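## Task

Slide or carry the blue bin, and no other bin, to the bench edge closest to the arms. Then set the hook down flat on the bench next to that bin with its handle sticking out past that same edge. All other objects must stay on whatever surface they sit on now. Anything that stays in place only because a robot is holding it does not count. Finish with every gripper open and the arms moved away.

## Robot and tools

Robots: three identical i2rt Big YAM arms named arm1, arm2 and arm3. Each has six joints, a two-finger gripper and a wrist camera. With joints 1 and 6 at zero and the hand level and pointing forward, the wrist camera rides on top of the hand and looks toward the fingertips. The hand can reach roughly 1.0 m from the joint-1 axis. The two room cameras, room_a and room_b, are fixed in the room.

Frame: poses are given in one shared scene frame. Its origin is on the floor and +z is up. The hand point is midway between the fingertips. The hand's z axis runs along the fingers, and the fingers open and close along its y axis. Foot poses are never printed.

execute_actions: arguments are actions (a list holding one action, or empty) and cameras (a list of camera names: arm1_cam_wrist, arm2_cam_wrist, arm3_cam_wrist, room_a, room_b or all). If cameras is omitted, null or ["all"], every camera sends an image. An empty list sends none. An action is an object keyed by robot name. Each robot has one entry, joints, which maps joint names to absolute target values. These are places to go, not offsets. Every robot named in the action starts moving at the same moment, and each may finish at a different time. Joint names, units, ranges and done-tolerances:
- joint1_rad: -2.879 to 2.879 rad, ±0.045. Turns the whole arm about its foot. Positive is counter-clockwise seen from above. At 0 the arm extends the way its foot faces.
- joint2_rad: 0 to 3.141 rad, ±0.14. Shoulder. At 0 the upper arm lies roughly level, pointing backward. Increasing it lifts the arm up and then forward.
- joint3_rad: 0 to 3.019 rad, ±0.09. Elbow. At 0 it is folded fully. Larger values open it.
- joint4_rad: -1.692 to 1.57 rad, ±0.055. Pitches the hand. Positive tips the fingers up.
- joint5_rad: -1.57 to 1.57 rad, ±0.03. Swings the hand sideways. Positive is toward the arm's right.
- joint6_rad: -2.094 to 2.094 rad, ±0.035. Rolls the hand. Positive is clockwise when seen from behind the hand.
- gripper_m: 0 to 0.093 m, ±0.003. The gap between the fingertips. The grip force is capped at about 50 to 62 N per pad, lower on some grippers.
Example: {"arm1": {"joints": {"gripper_m": 0.05}}, "arm2": {"joints": {"joint1_rad": 0.3}}}. An unknown key or an out-of-range number rejects the whole call, and nothing moves. Joints run at different speeds, so the hand can sweep a wide path between postures. Any joint or robot you leave out may keep driving toward its earlier target.

Results: each result gives every robot's state, including joint_positions, plus images in the order listed on the pictures line. joint_status says how each commanded motion ended:
- off_target: the joint stopped short and may still be pushing.
- contact_stop: the joint dropped its target and holds where it stopped.
- time_out: the joint may keep a target near where it stands and keep pushing. on_its_own lists it. To relieve the push, send it its current reported position.
- not_followed: a self- and inter-arm collision check blocked that arm's joints. The message is "joint command not followed", often followed by a cause: line. A gripper target in the same action still runs. The blocked targets can be retried with each later action.
- limit_stop_at_motor_heat: appears after a heat fault. Resend the target.
In on_its_own, "held at" is the target a joint is holding, not its actual position. After a reported stop, the later motion calls in that same reply are skipped.

wait: seconds, from 0 to 10. It commands nothing and returns the same state and images as an empty action.

zoom_image: camera plus region [x0, y0, x1, y1] in pixels, measured from the top-left corner, at most 504 by 504. It works only on cameras that sent full images in the latest result.

finished_scene: scene is the number of the current scene. It ends that scene for good and reports success. The next task arrives in its result. Call it only when the goal is met and stable. Replying without any tool call ends everything.

Cautions: the arms do not stop on contact. They keep pressing and can press hard. Sustained pushing or holding a load heats the motors. A MOTOR HOT warning appears at 85 °C. At 100 °C the arm goes limp and drops, which is reported as an OVER-TEMPERATURE FAULT. Two arms pressing hard into each other is forbidden, and no state line reports arm-to-arm contact. The collision check ignores fingers, gripper housings and wrist cameras and can act too late. Never knock anything off the work area or onto the floor, because that ends the scene. Avoid drops, slips and slams. A loose object may occasionally get a brief shove. While you are composing a reply the robots keep holding the last command, and a faulted arm stays where it ended up. If you resume from a summary, first send an empty actions list to learn the scene and task. Shorter robot motion is better.

Each tool is called after "Request:" by a JSON object that holds its "method" and its "body".

## Session

Request:
{"method": "execute_actions", "body": {"actions": []}}

Scene clock: 0.00 s.
arm1.joint_positions: joint1_rad=-0.560 joint2_rad=+0.585 joint3_rad=+1.356 joint4_rad=-1.545 joint5_rad=+0.041 joint6_rad=-0.377 gripper_m=+0.095
arm1.joint_status: not commanded
arm1.hand: x=-0.8336 y=+0.1522 z=+1.3002 quat_wxyz=(-0.377, +0.600, -0.696, -0.117) (m; scene frame)
arm2.joint_positions: joint1_rad=+0.656 joint2_rad=+0.584 joint3_rad=+1.420 joint4_rad=-1.459 joint5_rad=-0.138 joint6_rad=-0.173 gripper_m=+0.095
arm2.joint_status: not commanded
arm2.hand: x=-0.1256 y=+0.1504 z=+1.2655 quat_wxyz=(-0.192, +0.832, -0.318, -0.412) (m; scene frame)
arm3.joint_positions: joint1_rad=-0.064 joint2_rad=+0.392 joint3_rad=+1.709 joint4_rad=-1.612 joint5_rad=-0.102 joint6_rad=-0.023 gripper_m=+0.095
arm3.joint_status: not commanded
arm3.hand: x=+0.9092 y=+0.0428 z=+1.4235 quat_wxyz=(-0.435, +0.547, -0.588, -0.407) (m; scene frame)
pictures: arm1_cam_wrist, arm2_cam_wrist, arm3_cam_wrist, room_a, room_b
Images, in order (width x height): arm1_cam_wrist 616x616, arm2_cam_wrist 616x616, arm3_cam_wrist 616x616, room_a 896x504, room_b 896x504.

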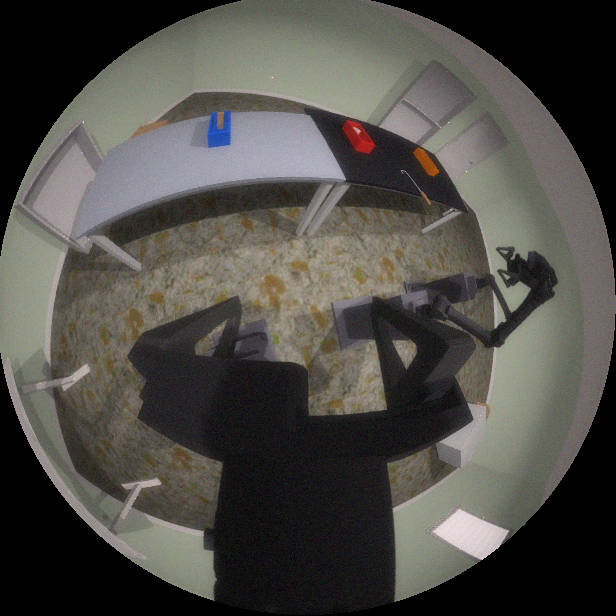

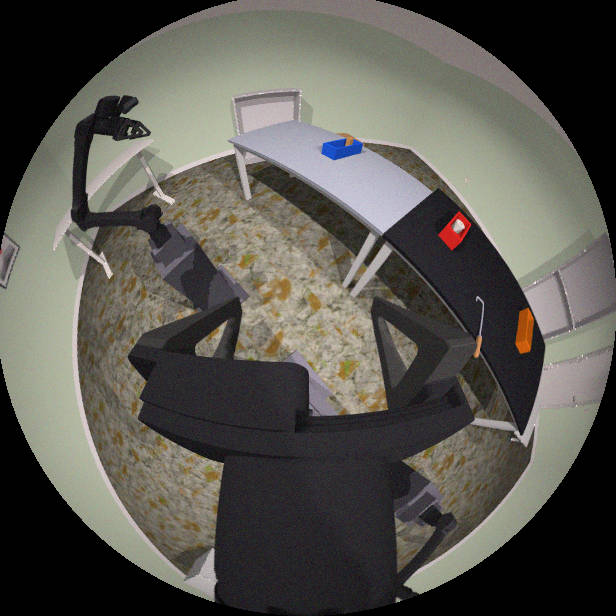

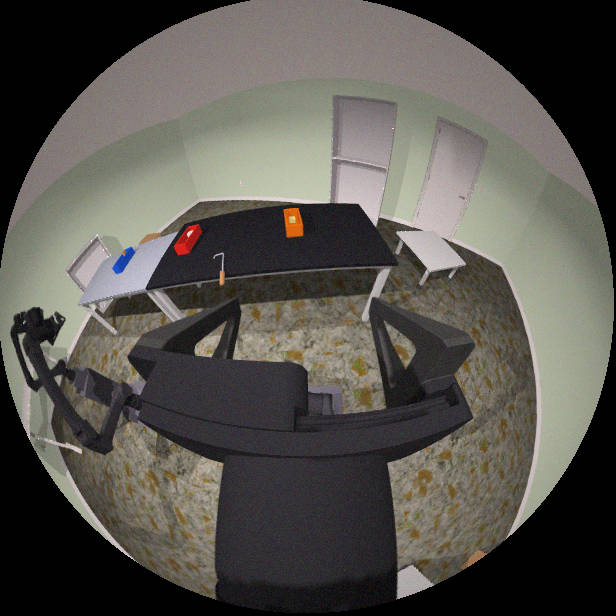

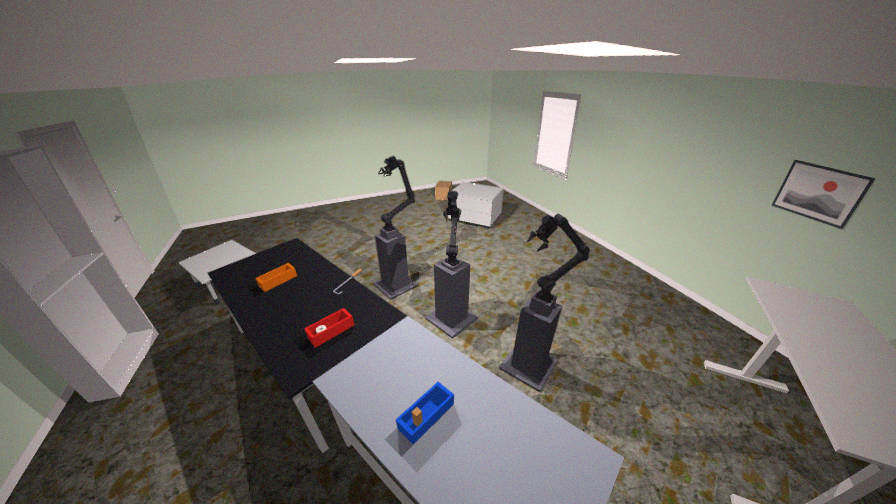

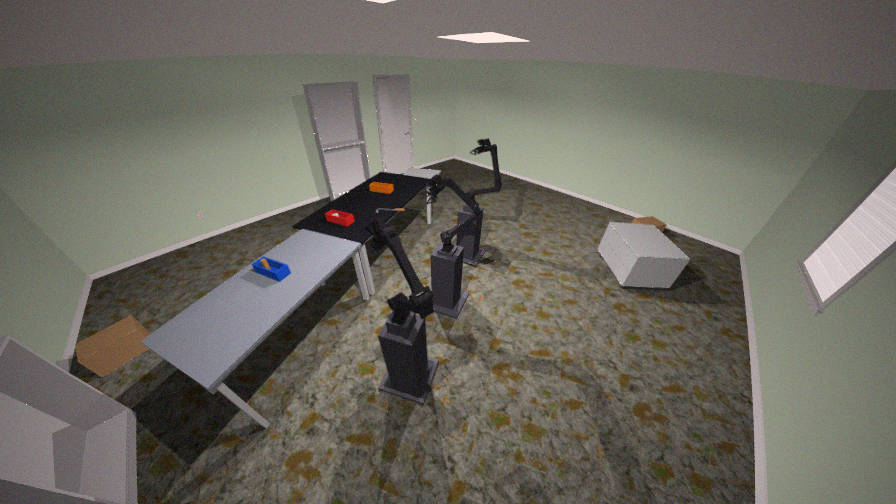

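Request:
{"method": "execute_actions", "body": {"actions": [{"arm1":{"joints":{"joint1_rad":0,"joint2_rad":1.57,"joint3_rad":1.57,"joint4_rad":0,"joint5_rad":0,"joint6_rad":0}},"arm2":{"joints":{"joint1_rad":-0.5,"joint2_rad":1.57,"joint3_rad":1.2,"joint4_rad":0,"joint5_rad":0,"joint6_rad":0}}}]}}

Request:
{"method": "zoom_image", "body": {"camera": "room_a", "region": [240,220,520,460]}}

Scene clock: 5.50 s.
arm1.joint_positions: joint1_rad=+0.001 joint2_rad=+1.598 joint3_rad=+1.553 joint4_rad=-0.030 joint5_rad=+0.001 joint6_rad=-0.016 gripper_m=+0.095
arm1.joint_status: all done
arm1.hand: x=-0.9733 y=+0.7128 z=+1.2886 quat_wxyz=(-0.476, +0.534, -0.495, -0.493) (m; scene frame)
arm2.joint_positions: joint1_rad=-0.509 joint2_rad=+1.573 joint3_rad=+1.201 joint4_rad=-0.027 joint5_rad=+0.001 joint6_rad=-0.013 gripper_m=+0.095
arm2.joint_status: all done
arm2.hand: x=+0.3682 y=+0.5653 z=+1.0018 quat_wxyz=(-0.487, +0.409, -0.728, -0.258) (m; scene frame)
arm3.joint_positions: joint1_rad=-0.064 joint2_rad=+0.392 joint3_rad=+1.709 joint4_rad=-1.612 joint5_rad=-0.102 joint6_rad=-0.023 gripper_m=+0.095
arm3.joint_status: not commanded
arm3.hand: x=+0.9092 y=+0.0428 z=+1.4235 quat_wxyz=(-0.435, +0.547, -0.588, -0.407) (m; scene frame)
pictures: arm1_cam_wrist, arm2_cam_wrist, arm3_cam_wrist, room_a, room_b
Images, in order (width x height): arm1_cam_wrist 616x616, arm2_cam_wrist 616x616, arm3_cam_wrist 616x616, room_a 896x504, room_b 896x504.

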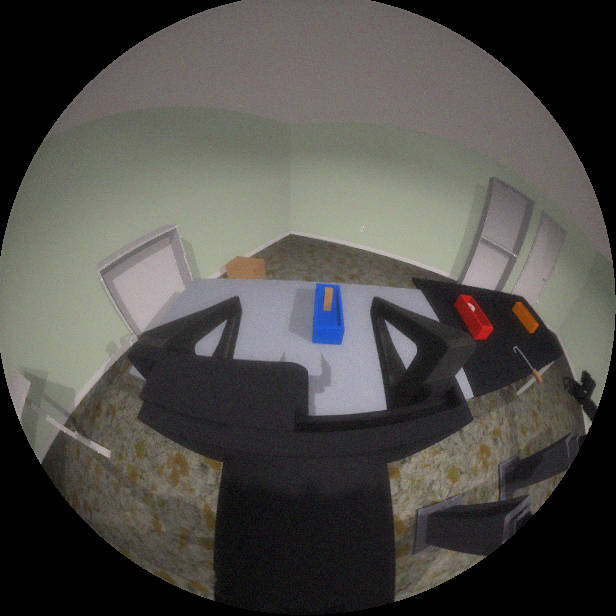

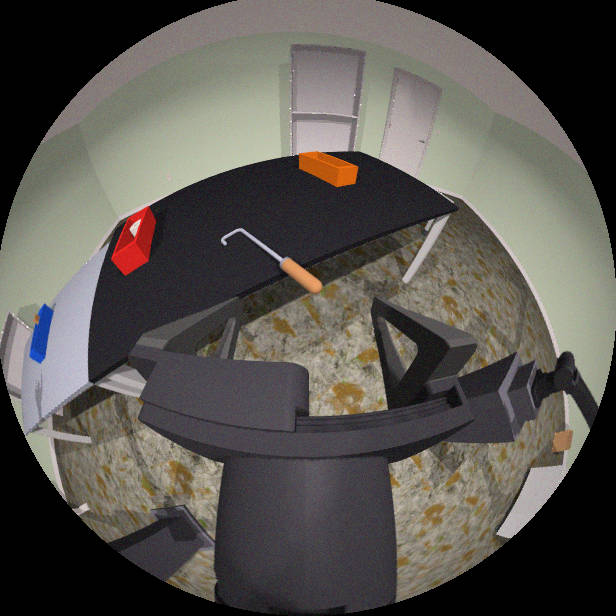

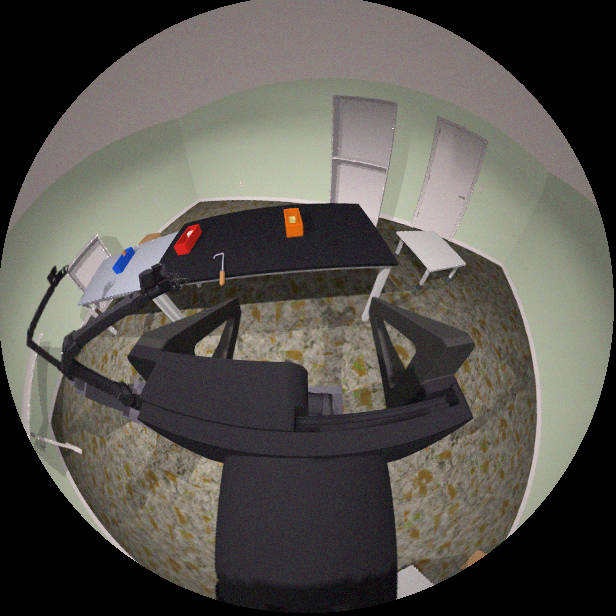

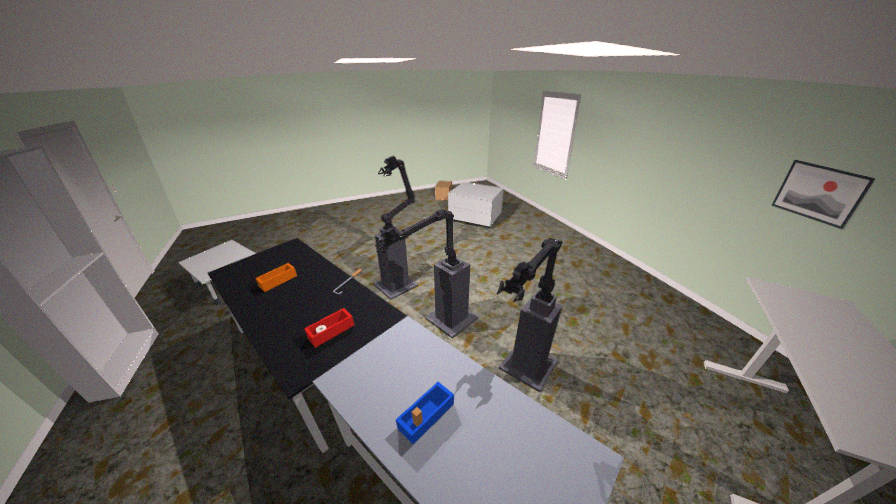

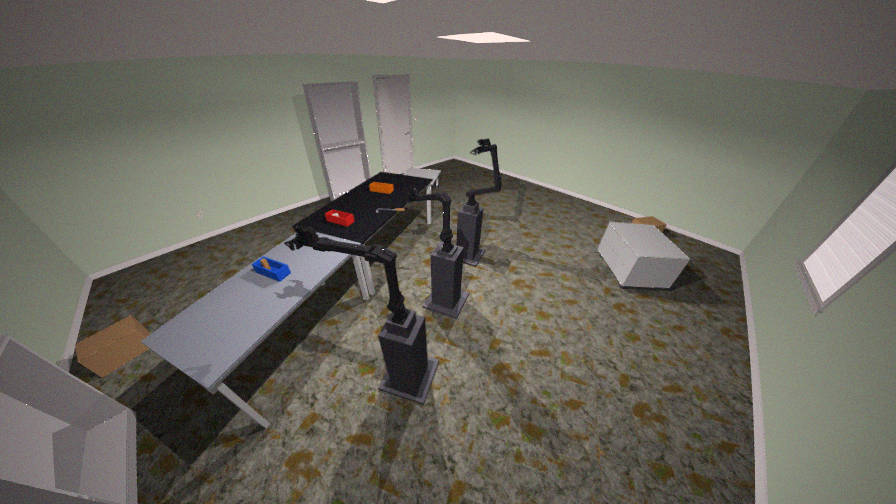

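Region (240, 220, 520, 460) of room_a's 896x504 image, scaled by 1.800, with more detail than that image has; it fills the top 432 rows of this view, and the rest is white.

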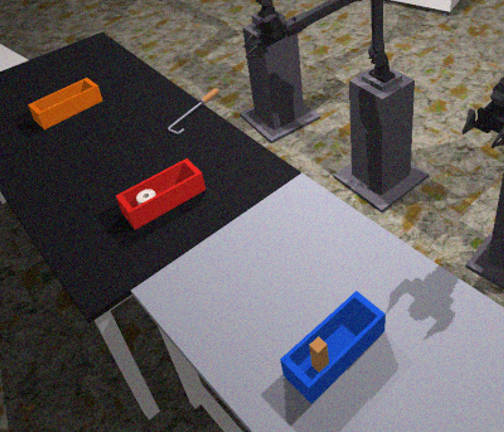

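Request:
{"method": "execute_actions", "body": {"actions": [{"arm1":{"joints":{"joint4_rad":-1.2}},"arm2":{"joints":{"joint1_rad":-0.7,"joint3_rad":0.9,"joint4_rad":0.6,"joint5_rad":-0.76}},"arm3":{"joints":{"joint1_rad":-0.5}}}], "cameras": ["arm1_cam_wrist","arm2_cam_wrist","room_b"]}}

Request:
{"method": "execute_actions", "body": {"actions": [{"arm1":{"joints":{"joint2_rad":2.1,"joint3_rad":2.1,"joint4_rad":-0.5}},"arm2":{"joints":{"joint2_rad":1.9,"joint3_rad":1.0,"joint4_rad":0.9}}}], "cameras": ["arm1_cam_wrist","arm2_cam_wrist","room_b","room_a"]}}

Scene clock: 12.03 s.
arm1.joint_positions: joint1_rad=+0.001 joint2_rad=+1.598 joint3_rad=+1.553 joint4_rad=-1.184 joint5_rad=+0.001 joint6_rad=-0.015 gripper_m=+0.095
arm1.joint_status: all done
arm1.hand: x=-0.9635 y=+0.5532 z=+1.0732 quat_wxyz=(-0.125, +0.720, -0.671, -0.126) (m; scene frame)
arm2.joint_positions: joint1_rad=-0.708 joint2_rad=+1.573 joint3_rad=+0.900 joint4_rad=+0.574 joint5_rad=-0.758 joint6_rad=-0.012 gripper_m=+0.095
arm2.joint_status: all done
arm2.hand: x=+0.3286 y=+0.5023 z=+0.9785 quat_wxyz=(-0.468, +0.505, -0.535, -0.490) (m; scene frame)
arm3.joint_positions: joint1_rad=-0.492 joint2_rad=+0.392 joint3_rad=+1.709 joint4_rad=-1.612 joint5_rad=-0.102 joint6_rad=-0.023 gripper_m=+0.095
arm3.joint_status: all done
arm3.hand: x=+0.9230 y=+0.0450 z=+1.4236 quat_wxyz=(-0.512, +0.409, -0.690, -0.306) (m; scene frame)
pictures: arm1_cam_wrist, arm2_cam_wrist, room_b
Images, in order (width x height): arm1_cam_wrist 616x616, arm2_cam_wrist 616x616, room_b 896x504.

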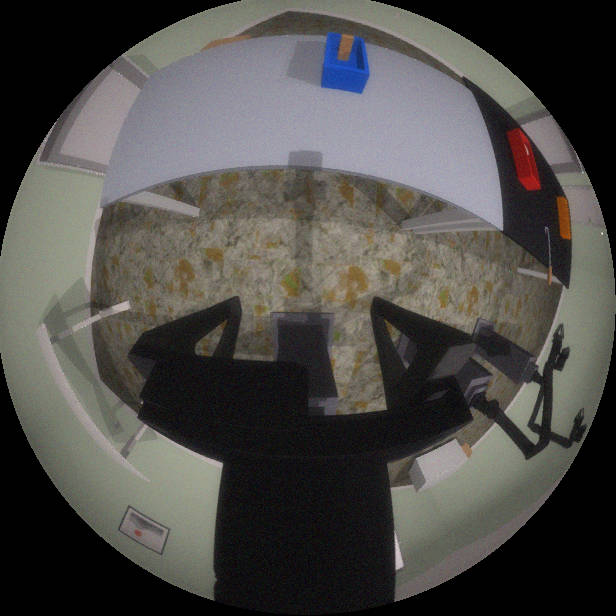

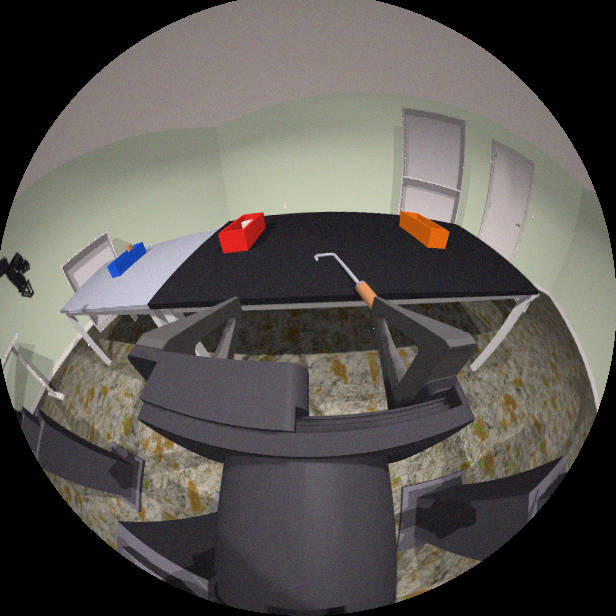

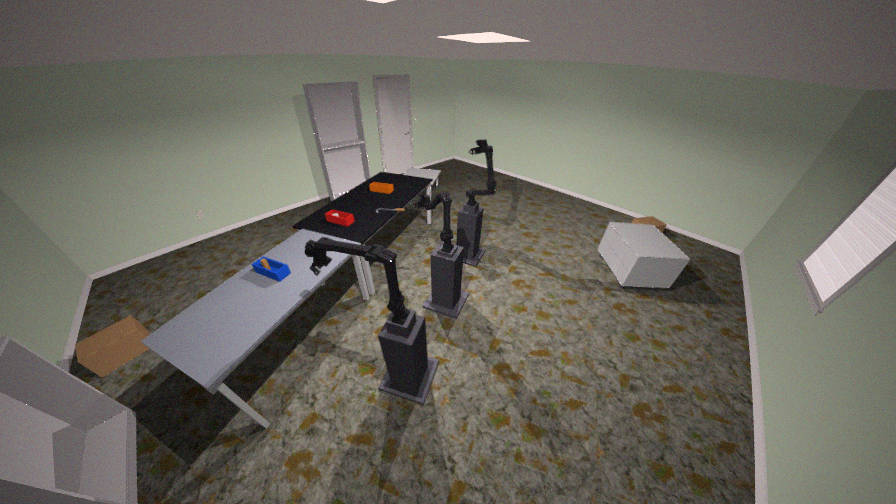

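Scene clock: 13.53 s.
arm1.joint_positions: joint1_rad=+0.001 joint2_rad=+2.118 joint3_rad=+2.027 joint4_rad=-0.526 joint5_rad=+0.001 joint6_rad=-0.015 gripper_m=+0.095
arm1.joint_status: all done
arm1.hand: x=-0.9797 y=+0.8469 z=+1.0603 quat_wxyz=(-0.324, +0.648, -0.603, -0.334) (m; scene frame)
arm2.joint_positions: joint1_rad=-0.708 joint2_rad=+1.917 joint3_rad=+0.965 joint4_rad=+0.873 joint5_rad=-0.759 joint6_rad=-0.012 gripper_m=+0.095
arm2.joint_status: all done
arm2.hand: x=+0.3616 y=+0.5350 z=+0.8641 quat_wxyz=(-0.475, +0.505, -0.527, -0.490) (m; scene frame)
arm3.joint_positions: joint1_rad=-0.492 joint2_rad=+0.392 joint3_rad=+1.709 joint4_rad=-1.612 joint5_rad=-0.102 joint6_rad=-0.023 gripper_m=+0.095
arm3.joint_status: not commanded
arm3.hand: x=+0.9230 y=+0.0450 z=+1.4236 quat_wxyz=(-0.512, +0.409, -0.690, -0.306) (m; scene frame)
pictures: arm1_cam_wrist, arm2_cam_wrist, room_a, room_b
Images, in order (width x height): arm1_cam_wrist 616x616, arm2_cam_wrist 616x616, room_a 896x504, room_b 896x504.

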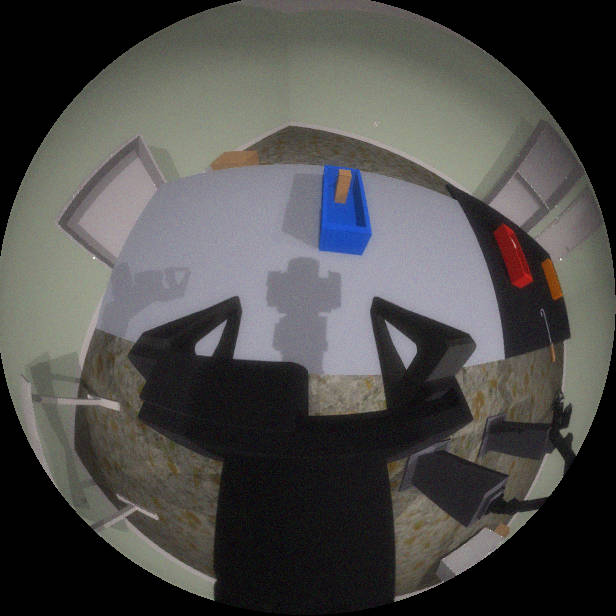

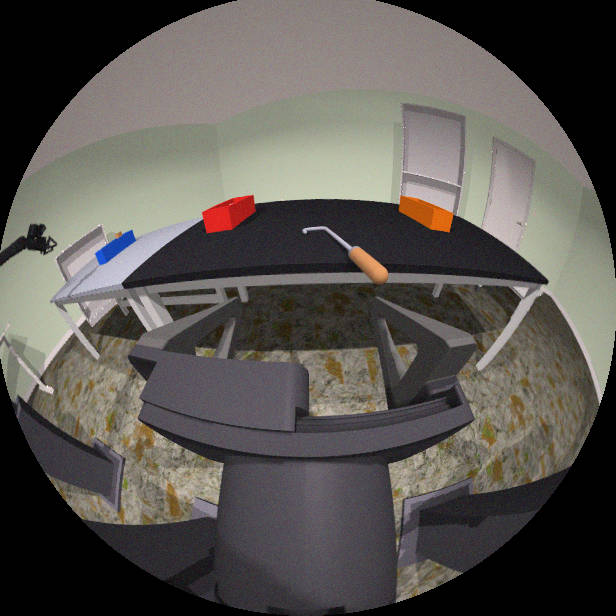

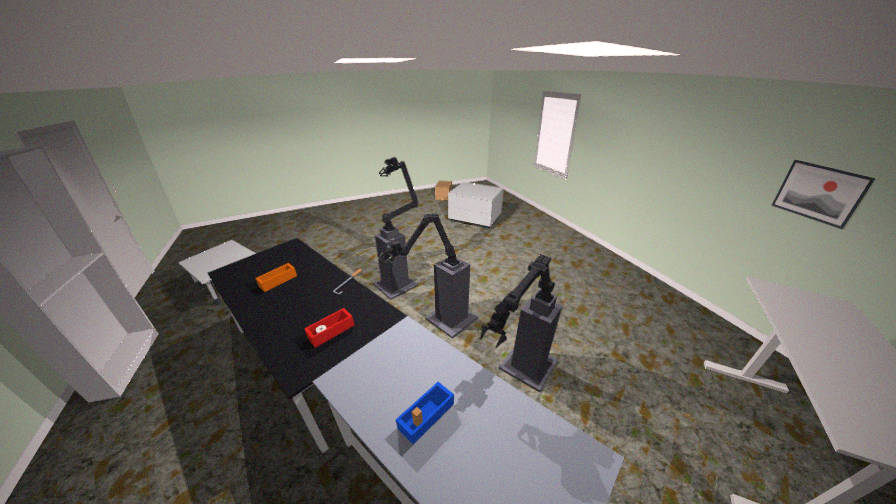

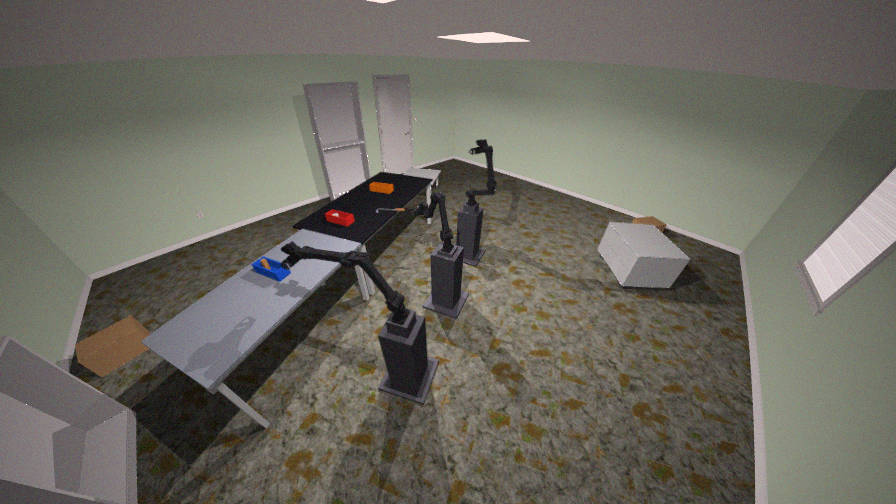

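Request:
{"method": "execute_actions", "body": {"actions": [{"arm1":{"joints":{"joint2_rad":1.3,"joint3_rad":0.9,"joint4_rad":0}},"arm2":{"joints":{"joint1_rad":-0.79,"joint2_rad":2.36,"joint3_rad":1.6,"joint4_rad":0.82,"joint5_rad":-0.98}}}], "cameras": ["arm3_cam_wrist","arm2_cam_wrist","room_b","room_a"]}}

Request:
{"method": "zoom_image", "body": {"camera": "room_b", "region": [350,170,470,250]}}

Scene clock: 27.73 s.
arm1.joint_positions: joint1_rad=+0.001 joint2_rad=+1.312 joint3_rad=+0.888 joint4_rad=-0.013 joint5_rad=+0.001 joint6_rad=-0.015 gripper_m=+0.095
arm1.joint_status: all done
arm1.hand: x=-0.9634 y=+0.5510 z=+1.0672 quat_wxyz=(-0.378, +0.615, -0.572, -0.390) (m; scene frame)
arm2.joint_positions: joint1_rad=-0.795 joint2_rad=+2.374 joint3_rad=+1.556 joint4_rad=+0.830 joint5_rad=-0.978 joint6_rad=-0.012 gripper_m=+0.095
arm2.joint_status: all done
arm2.hand: x=+0.4957 y=+0.6113 z=+0.7953 quat_wxyz=(-0.474, +0.538, -0.461, -0.523) (m; scene frame)
arm3.joint_positions: joint1_rad=-0.492 joint2_rad=+0.392 joint3_rad=+1.709 joint4_rad=-1.612 joint5_rad=-0.102 joint6_rad=-0.023 gripper_m=+0.095
arm3.joint_status: not commanded
arm3.hand: x=+0.9230 y=+0.0450 z=+1.4236 quat_wxyz=(-0.512, +0.409, -0.690, -0.306) (m; scene frame)
pictures: arm2_cam_wrist, arm3_cam_wrist, room_a, room_b
Images, in order (width x height): arm2_cam_wrist 616x616, arm3_cam_wrist 616x616, room_a 896x504, room_b 896x504.

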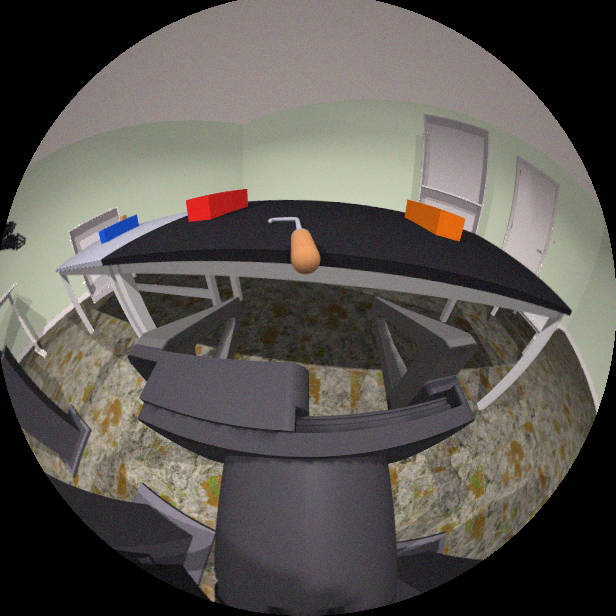

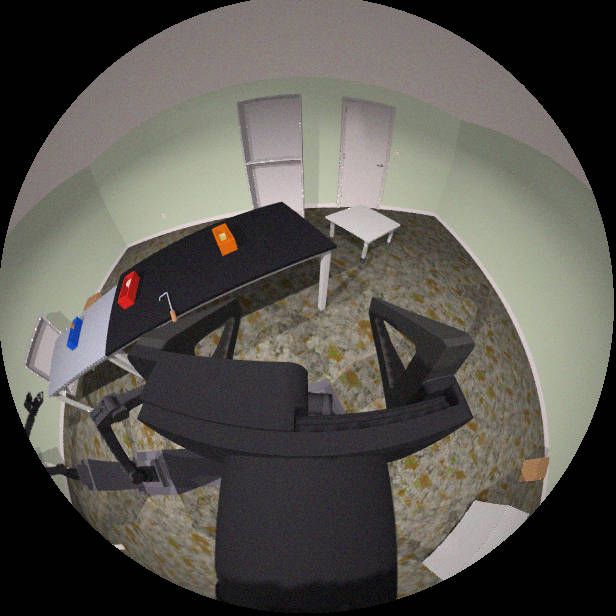

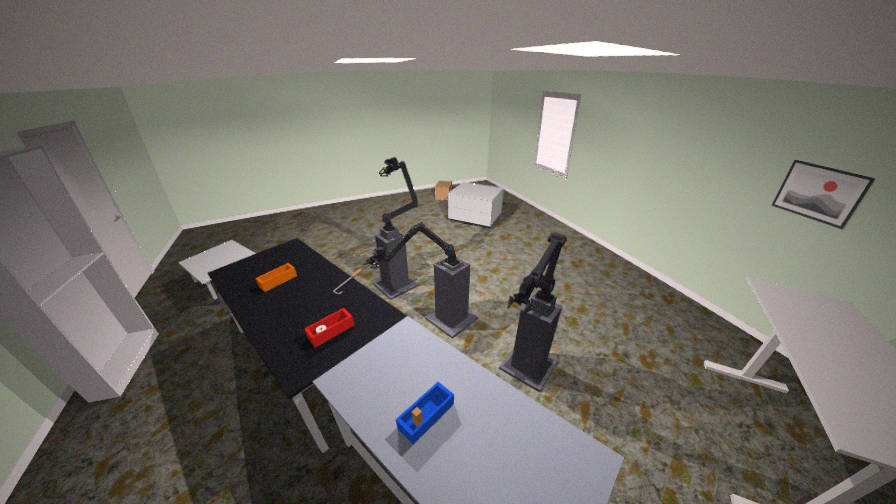

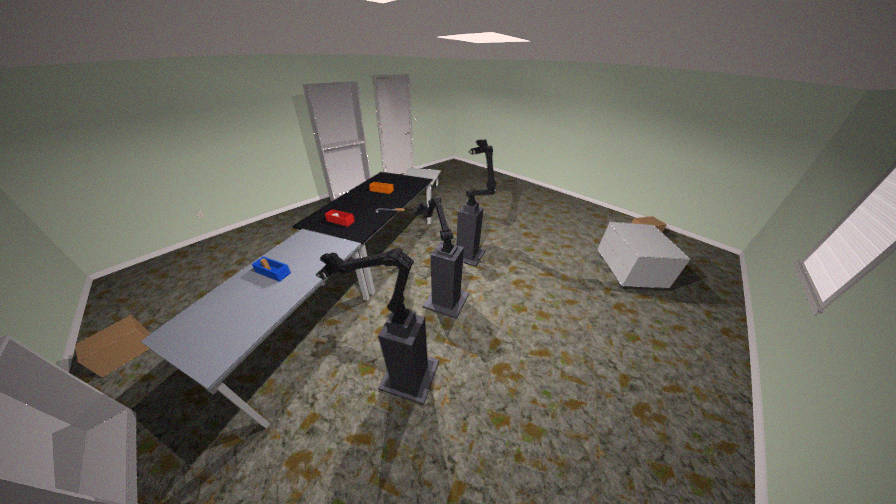

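Region (350, 170, 470, 250) of room_b's 896x504 image, scaled by 4.200, with more detail than that image has.

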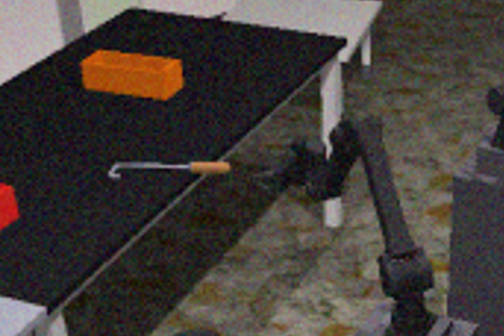

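Request:
{"method": "execute_actions", "body": {"actions": [{"arm2":{"joints":{"joint1_rad":-0.70,"joint2_rad":2.485,"joint3_rad":1.86,"joint4_rad":0.68,"joint5_rad":-0.89}}}], "cameras": ["arm2_cam_wrist","room_b"]}}

Request:
{"method": "zoom_image", "body": {"camera": "room_b", "region": [360,180,450,240]}}

Scene clock: 32.37 s.
arm1.joint_positions: joint1_rad=+0.001 joint2_rad=+1.312 joint3_rad=+0.888 joint4_rad=-0.013 joint5_rad=+0.001 joint6_rad=-0.015 gripper_m=+0.095
arm1.joint_status: not commanded
arm1.hand: x=-0.9634 y=+0.5510 z=+1.0672 quat_wxyz=(-0.378, +0.615, -0.572, -0.390) (m; scene frame)
arm2.joint_positions: joint1_rad=-0.690 joint2_rad=+2.481 joint3_rad=+1.805 joint4_rad=+0.694 joint5_rad=-0.892 joint6_rad=-0.012 gripper_m=+0.095
arm2.joint_status: all done
arm2.hand: x=+0.4827 y=+0.7041 z=+0.7998 quat_wxyz=(-0.471, +0.541, -0.454, -0.528) (m; scene frame)
arm3.joint_positions: joint1_rad=-0.492 joint2_rad=+0.392 joint3_rad=+1.709 joint4_rad=-1.612 joint5_rad=-0.102 joint6_rad=-0.023 gripper_m=+0.095
arm3.joint_status: not commanded
arm3.hand: x=+0.9230 y=+0.0450 z=+1.4236 quat_wxyz=(-0.512, +0.409, -0.690, -0.306) (m; scene frame)
pictures: arm2_cam_wrist, room_b
Images, in order (width x height): arm2_cam_wrist 616x616, room_b 896x504.

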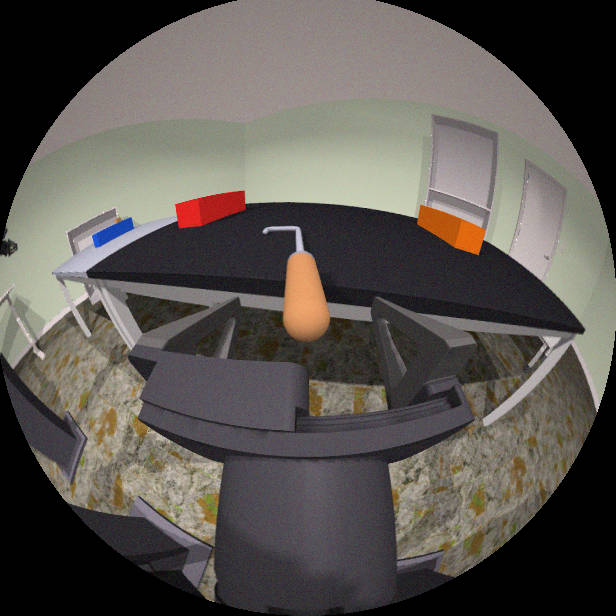

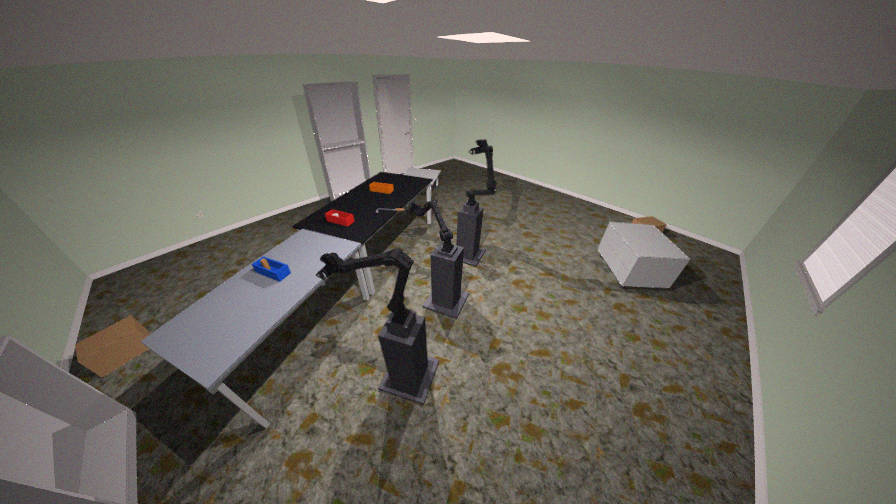

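Region (360, 180, 450, 240) of room_b's 896x504 image, scaled by 5.600, with more detail than that image has.

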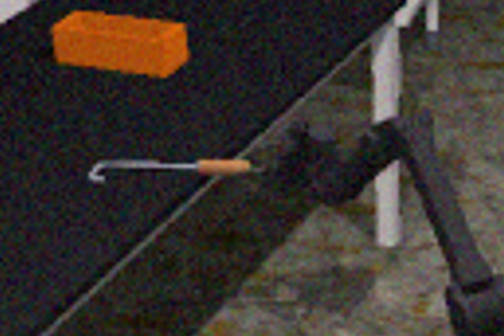

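Request:
{"method": "execute_actions", "body": {"actions": [{"arm2":{"joints":{"joint1_rad":-0.65,"joint2_rad":2.57,"joint3_rad":1.98,"joint4_rad":0.63,"joint5_rad":-0.85}}}], "cameras": ["arm2_cam_wrist"]}}

Request:
{"method": "execute_actions", "body": {"actions": [{"arm2":{"joints":{"gripper_m":0.04}}}], "cameras": ["arm2_cam_wrist","room_b"]}}

Request:
{"method": "zoom_image", "body": {"camera": "room_b", "region": [370,190,430,230]}}

Scene clock: 36.83 s.
arm1.joint_positions: joint1_rad=+0.001 joint2_rad=+1.312 joint3_rad=+0.888 joint4_rad=-0.013 joint5_rad=+0.001 joint6_rad=-0.015 gripper_m=+0.095
arm1.joint_status: not commanded
arm1.hand: x=-0.9634 y=+0.5510 z=+1.0672 quat_wxyz=(-0.378, +0.615, -0.572, -0.390) (m; scene frame)
arm2.joint_positions: joint1_rad=-0.652 joint2_rad=+2.555 joint3_rad=+1.915 joint4_rad=+0.644 joint5_rad=-0.851 joint6_rad=-0.012 gripper_m=+0.095
arm2.joint_status: all done
arm2.hand: x=+0.4758 y=+0.7385 z=+0.7822 quat_wxyz=(-0.467, +0.541, -0.460, -0.528) (m; scene frame)
arm3.joint_positions: joint1_rad=-0.492 joint2_rad=+0.392 joint3_rad=+1.709 joint4_rad=-1.612 joint5_rad=-0.102 joint6_rad=-0.023 gripper_m=+0.095
arm3.joint_status: not commanded
arm3.hand: x=+0.9230 y=+0.0450 z=+1.4236 quat_wxyz=(-0.512, +0.409, -0.690, -0.306) (m; scene frame)
pictures: arm2_cam_wrist
Images, in order (width x height): arm2_cam_wrist 616x616.

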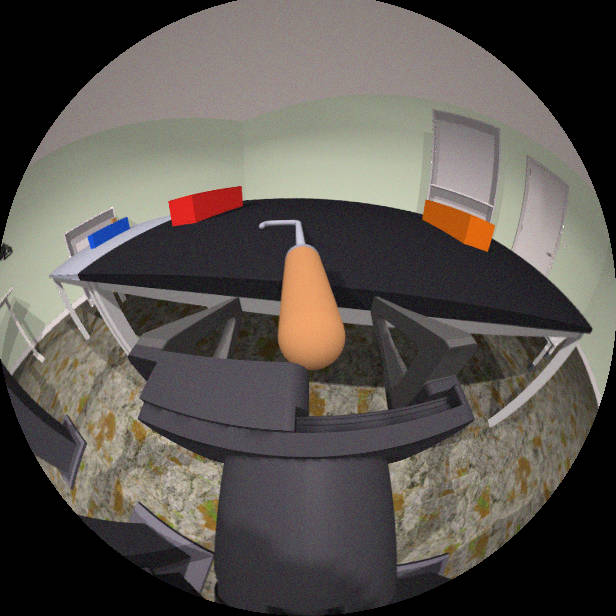

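Scene clock: 37.43 s.
arm1.joint_positions: joint1_rad=+0.001 joint2_rad=+1.312 joint3_rad=+0.888 joint4_rad=-0.013 joint5_rad=+0.001 joint6_rad=-0.015 gripper_m=+0.095
arm1.joint_status: not commanded
arm1.hand: x=-0.9634 y=+0.5510 z=+1.0672 quat_wxyz=(-0.378, +0.615, -0.572, -0.390) (m; scene frame)
arm2.joint_positions: joint1_rad=-0.652 joint2_rad=+2.555 joint3_rad=+1.915 joint4_rad=+0.644 joint5_rad=-0.851 joint6_rad=-0.012 gripper_m=+0.040
arm2.joint_status: all done
arm2.hand: x=+0.4758 y=+0.7385 z=+0.7822 quat_wxyz=(-0.467, +0.541, -0.460, -0.528) (m; scene frame)
arm3.joint_positions: joint1_rad=-0.492 joint2_rad=+0.392 joint3_rad=+1.709 joint4_rad=-1.612 joint5_rad=-0.102 joint6_rad=-0.023 gripper_m=+0.095
arm3.joint_status: not commanded
arm3.hand: x=+0.9230 y=+0.0450 z=+1.4236 quat_wxyz=(-0.512, +0.409, -0.690, -0.306) (m; scene frame)
pictures: arm2_cam_wrist, room_b
Images, in order (width x height): arm2_cam_wrist 616x616, room_b 896x504.

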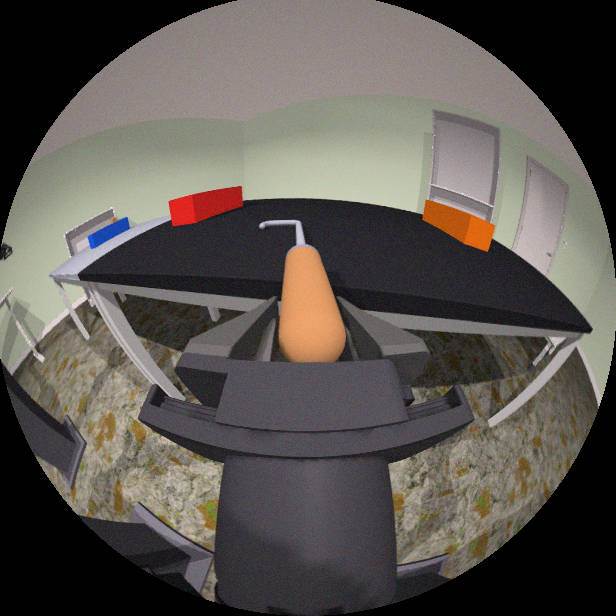

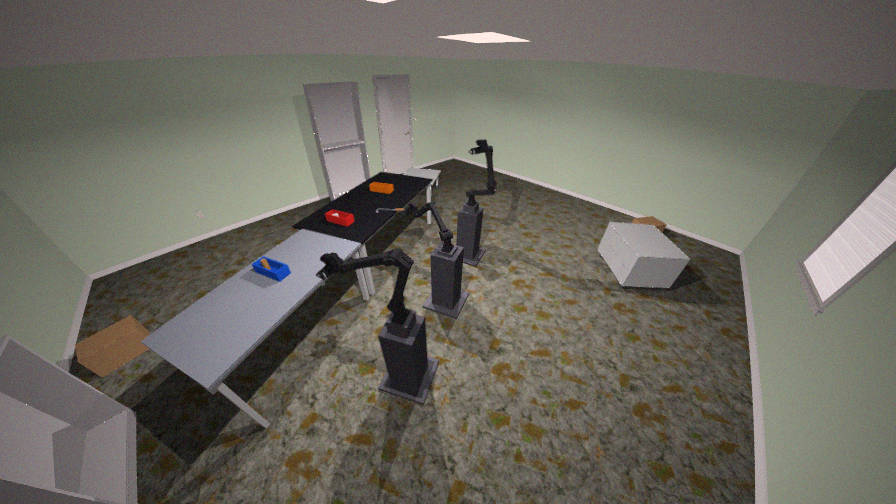

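Region (370, 190, 430, 230) of room_b's 896x504 image, scaled by 8.400, with more detail than that image has.

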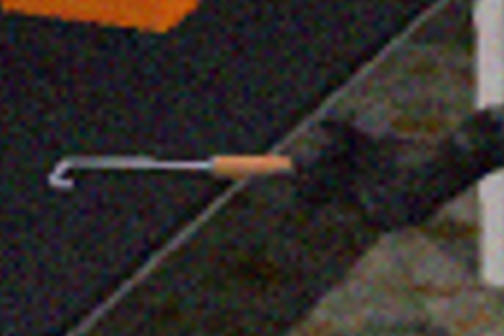

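Request:
{"method": "execute_actions", "body": {"actions": [{"arm2":{"joints":{"joint1_rad":-0.63,"joint2_rad":2.595,"joint3_rad":2.05,"joint4_rad":0.59,"joint5_rad":-0.83,"gripper_m":0.055}}}], "cameras": []}}

Request:
{"method": "execute_actions", "body": {"actions": [{"arm2":{"joints":{"gripper_m":0.0}}}], "cameras": ["arm2_cam_wrist"]}}

Scene clock: 41.43 s.
arm1.joint_positions: joint1_rad=+0.001 joint2_rad=+1.312 joint3_rad=+0.888 joint4_rad=-0.013 joint5_rad=+0.001 joint6_rad=-0.015 gripper_m=+0.095
arm1.joint_status: not commanded
arm1.hand: x=-0.9634 y=+0.5510 z=+1.0672 quat_wxyz=(-0.378, +0.615, -0.572, -0.390) (m; scene frame)
arm2.joint_positions: joint1_rad=-0.639 joint2_rad=+2.578 joint3_rad=+1.987 joint4_rad=+0.606 joint5_rad=-0.832 joint6_rad=-0.012 gripper_m=+0.055
arm2.joint_status: all done
arm2.hand: x=+0.4789 y=+0.7558 z=+0.7916 quat_wxyz=(-0.472, +0.539, -0.458, -0.526) (m; scene frame)
arm3.joint_positions: joint1_rad=-0.492 joint2_rad=+0.392 joint3_rad=+1.709 joint4_rad=-1.612 joint5_rad=-0.102 joint6_rad=-0.023 gripper_m=+0.095
arm3.joint_status: not commanded
arm3.hand: x=+0.9230 y=+0.0450 z=+1.4236 quat_wxyz=(-0.512, +0.409, -0.690, -0.306) (m; scene frame)
pictures: none
No camera images: the call's "cameras" was empty. Leave "cameras" out to get every camera's image.

Scene clock: 42.03 s.
arm1.joint_positions: joint1_rad=+0.001 joint2_rad=+1.312 joint3_rad=+0.888 joint4_rad=-0.013 joint5_rad=+0.001 joint6_rad=-0.015 gripper_m=+0.095
arm1.joint_status: not commanded
arm1.hand: x=-0.9634 y=+0.5510 z=+1.0672 quat_wxyz=(-0.378, +0.615, -0.572, -0.390) (m; scene frame)
arm2.joint_positions: joint1_rad=-0.638 joint2_rad=+2.578 joint3_rad=+1.990 joint4_rad=+0.603 joint5_rad=-0.830 joint6_rad=-0.012 gripper_m=+0.031
arm2.joint_status: gripper_m off_target (ended at +0.031, target +0.000)
arm2.hand: x=+0.4783 y=+0.7569 z=+0.7919 quat_wxyz=(-0.472, +0.539, -0.458, -0.526) (m; scene frame)
arm3.joint_positions: joint1_rad=-0.492 joint2_rad=+0.392 joint3_rad=+1.709 joint4_rad=-1.612 joint5_rad=-0.102 joint6_rad=-0.023 gripper_m=+0.095
arm3.joint_status: not commanded
arm3.hand: x=+0.9230 y=+0.0450 z=+1.4236 quat_wxyz=(-0.512, +0.409, -0.690, -0.306) (m; scene frame)
pictures: arm2_cam_wrist
Images, in order (width x height): arm2_cam_wrist 616x616.

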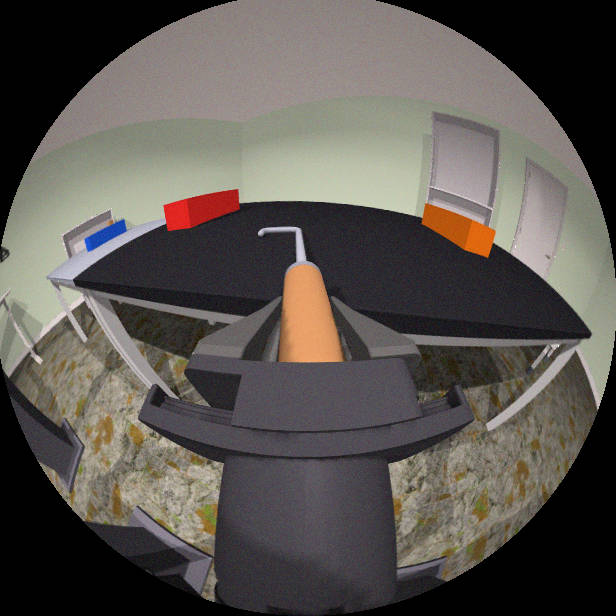

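Request:
{"method": "execute_actions", "body": {"actions": [{"arm2":{"joints":{"joint2_rad":2.25,"joint4_rad":0.35}},"arm1":{"joints":{"joint1_rad":0.4}}}], "cameras": ["arm2_cam_wrist"]}}

Request:
{"method": "execute_actions", "body": {"actions": [{"arm2":{"joints":{"joint1_rad":0.74,"joint5_rad":0.68}}}], "cameras": []}}

Request:
{"method": "execute_actions", "body": {"actions": [{"arm2":{"joints":{"joint2_rad":2.53,"joint4_rad":0.57}}}], "cameras": ["arm2_cam_wrist","room_b"]}}

Request:
{"method": "zoom_image", "body": {"camera": "room_b", "region": [240,210,420,330]}}

Scene clock: 48.10 s.
arm1.joint_positions: joint1_rad=+0.405 joint2_rad=+1.312 joint3_rad=+0.888 joint4_rad=-0.013 joint5_rad=-0.001 joint6_rad=-0.014 gripper_m=+0.095
arm1.joint_status: all done
arm1.hand: x=-1.1816 y=+0.4938 z=+1.0656 quat_wxyz=(-0.292, +0.719, -0.436, -0.456) (m; scene frame)
arm2.joint_positions: joint1_rad=-0.637 joint2_rad=+2.274 joint3_rad=+1.992 joint4_rad=+0.346 joint5_rad=-0.830 joint6_rad=-0.010 gripper_m=+0.031
arm2.joint_status: all done
arm2.hand: x=+0.4698 y=+0.7508 z=+1.0076 quat_wxyz=(-0.489, +0.538, -0.441, -0.527) (m; scene frame)
arm3.joint_positions: joint1_rad=-0.492 joint2_rad=+0.392 joint3_rad=+1.709 joint4_rad=-1.612 joint5_rad=-0.102 joint6_rad=-0.023 gripper_m=+0.095
arm3.joint_status: not commanded
arm3.hand: x=+0.9230 y=+0.0450 z=+1.4236 quat_wxyz=(-0.512, +0.409, -0.690, -0.306) (m; scene frame)
pictures: arm2_cam_wrist
Images, in order (width x height): arm2_cam_wrist 616x616.

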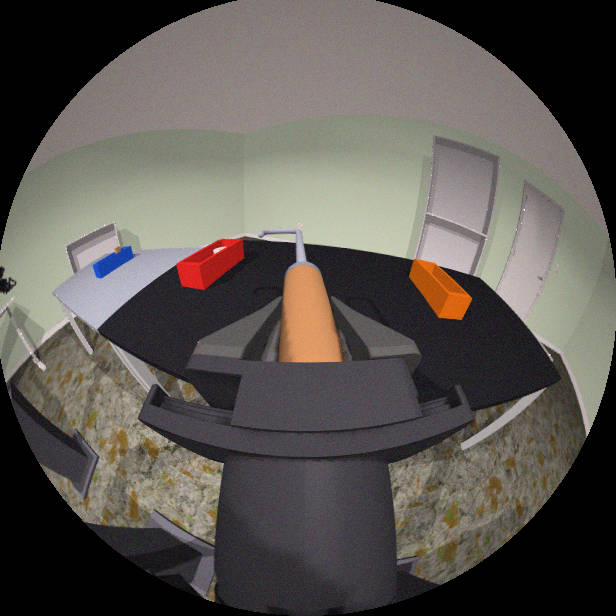

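Scene clock: 50.60 s.
arm1.joint_positions: joint1_rad=+0.405 joint2_rad=+1.312 joint3_rad=+0.888 joint4_rad=-0.013 joint5_rad=-0.001 joint6_rad=-0.014 gripper_m=+0.095
arm1.joint_status: not commanded
arm1.hand: x=-1.1816 y=+0.4938 z=+1.0656 quat_wxyz=(-0.292, +0.719, -0.436, -0.456) (m; scene frame)
arm2.joint_positions: joint1_rad=+0.737 joint2_rad=+2.294 joint3_rad=+1.992 joint4_rad=+0.337 joint5_rad=+0.681 joint6_rad=-0.010 gripper_m=+0.031
arm2.joint_status: all done
arm2.hand: x=-0.4721 y=+0.7624 z=+0.9837 quat_wxyz=(-0.503, +0.494, -0.497, -0.506) (m; scene frame)
arm3.joint_positions: joint1_rad=-0.492 joint2_rad=+0.392 joint3_rad=+1.709 joint4_rad=-1.612 joint5_rad=-0.102 joint6_rad=-0.023 gripper_m=+0.095
arm3.joint_status: not commanded
arm3.hand: x=+0.9230 y=+0.0450 z=+1.4236 quat_wxyz=(-0.512, +0.409, -0.690, -0.306) (m; scene frame)
pictures: none
No camera images: the call's "cameras" was empty. Leave "cameras" out to get every camera's image.

Scene clock: 52.10 s.
arm1.joint_positions: joint1_rad=+0.405 joint2_rad=+1.312 joint3_rad=+0.888 joint4_rad=-0.013 joint5_rad=-0.001 joint6_rad=-0.014 gripper_m=+0.095
arm1.joint_status: not commanded
arm1.hand: x=-1.1816 y=+0.4938 z=+1.0656 quat_wxyz=(-0.292, +0.719, -0.436, -0.456) (m; scene frame)
arm2.joint_positions: joint1_rad=+0.740 joint2_rad=+2.563 joint3_rad=+1.997 joint4_rad=+0.553 joint5_rad=+0.680 joint6_rad=-0.005 gripper_m=+0.031
arm2.joint_status: all done
arm2.hand: x=-0.4796 y=+0.7676 z=+0.7938 quat_wxyz=(-0.499, +0.510, -0.500, -0.491) (m; scene frame)
arm3.joint_positions: joint1_rad=-0.492 joint2_rad=+0.392 joint3_rad=+1.709 joint4_rad=-1.612 joint5_rad=-0.102 joint6_rad=-0.023 gripper_m=+0.095
arm3.joint_status: not commanded
arm3.hand: x=+0.9230 y=+0.0450 z=+1.4236 quat_wxyz=(-0.512, +0.409, -0.690, -0.306) (m; scene frame)
pictures: arm2_cam_wrist, room_b
Images, in order (width x height): arm2_cam_wrist 616x616, room_b 896x504.

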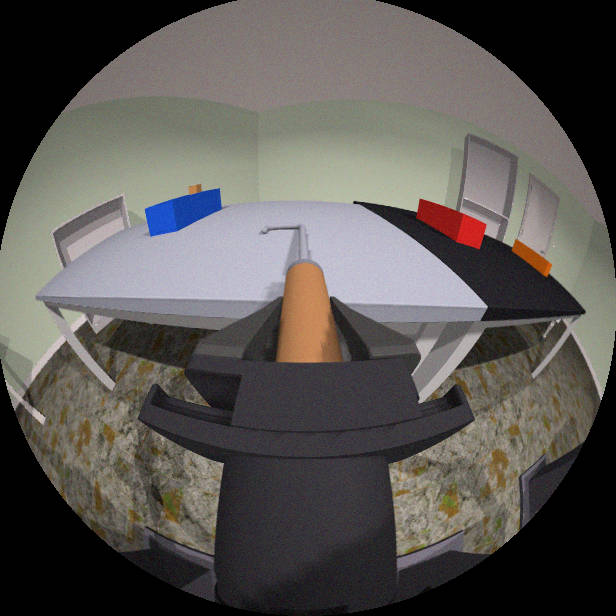

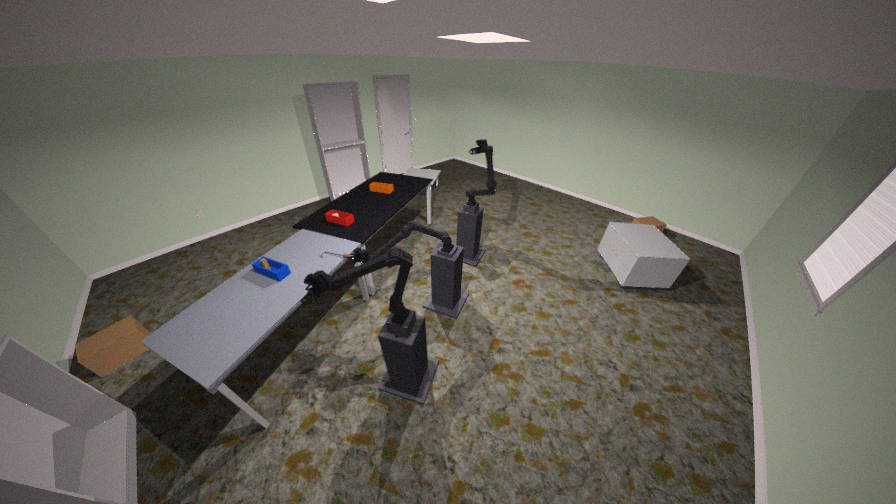

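Region (240, 210, 420, 330) of room_b's 896x504 image, scaled by 2.800, with more detail than that image has.

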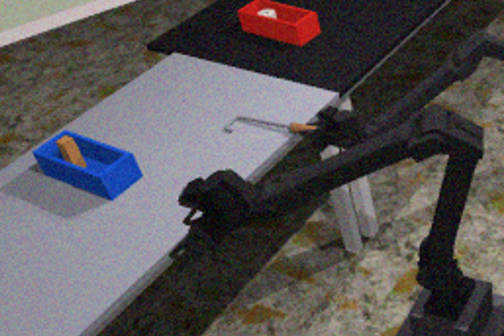

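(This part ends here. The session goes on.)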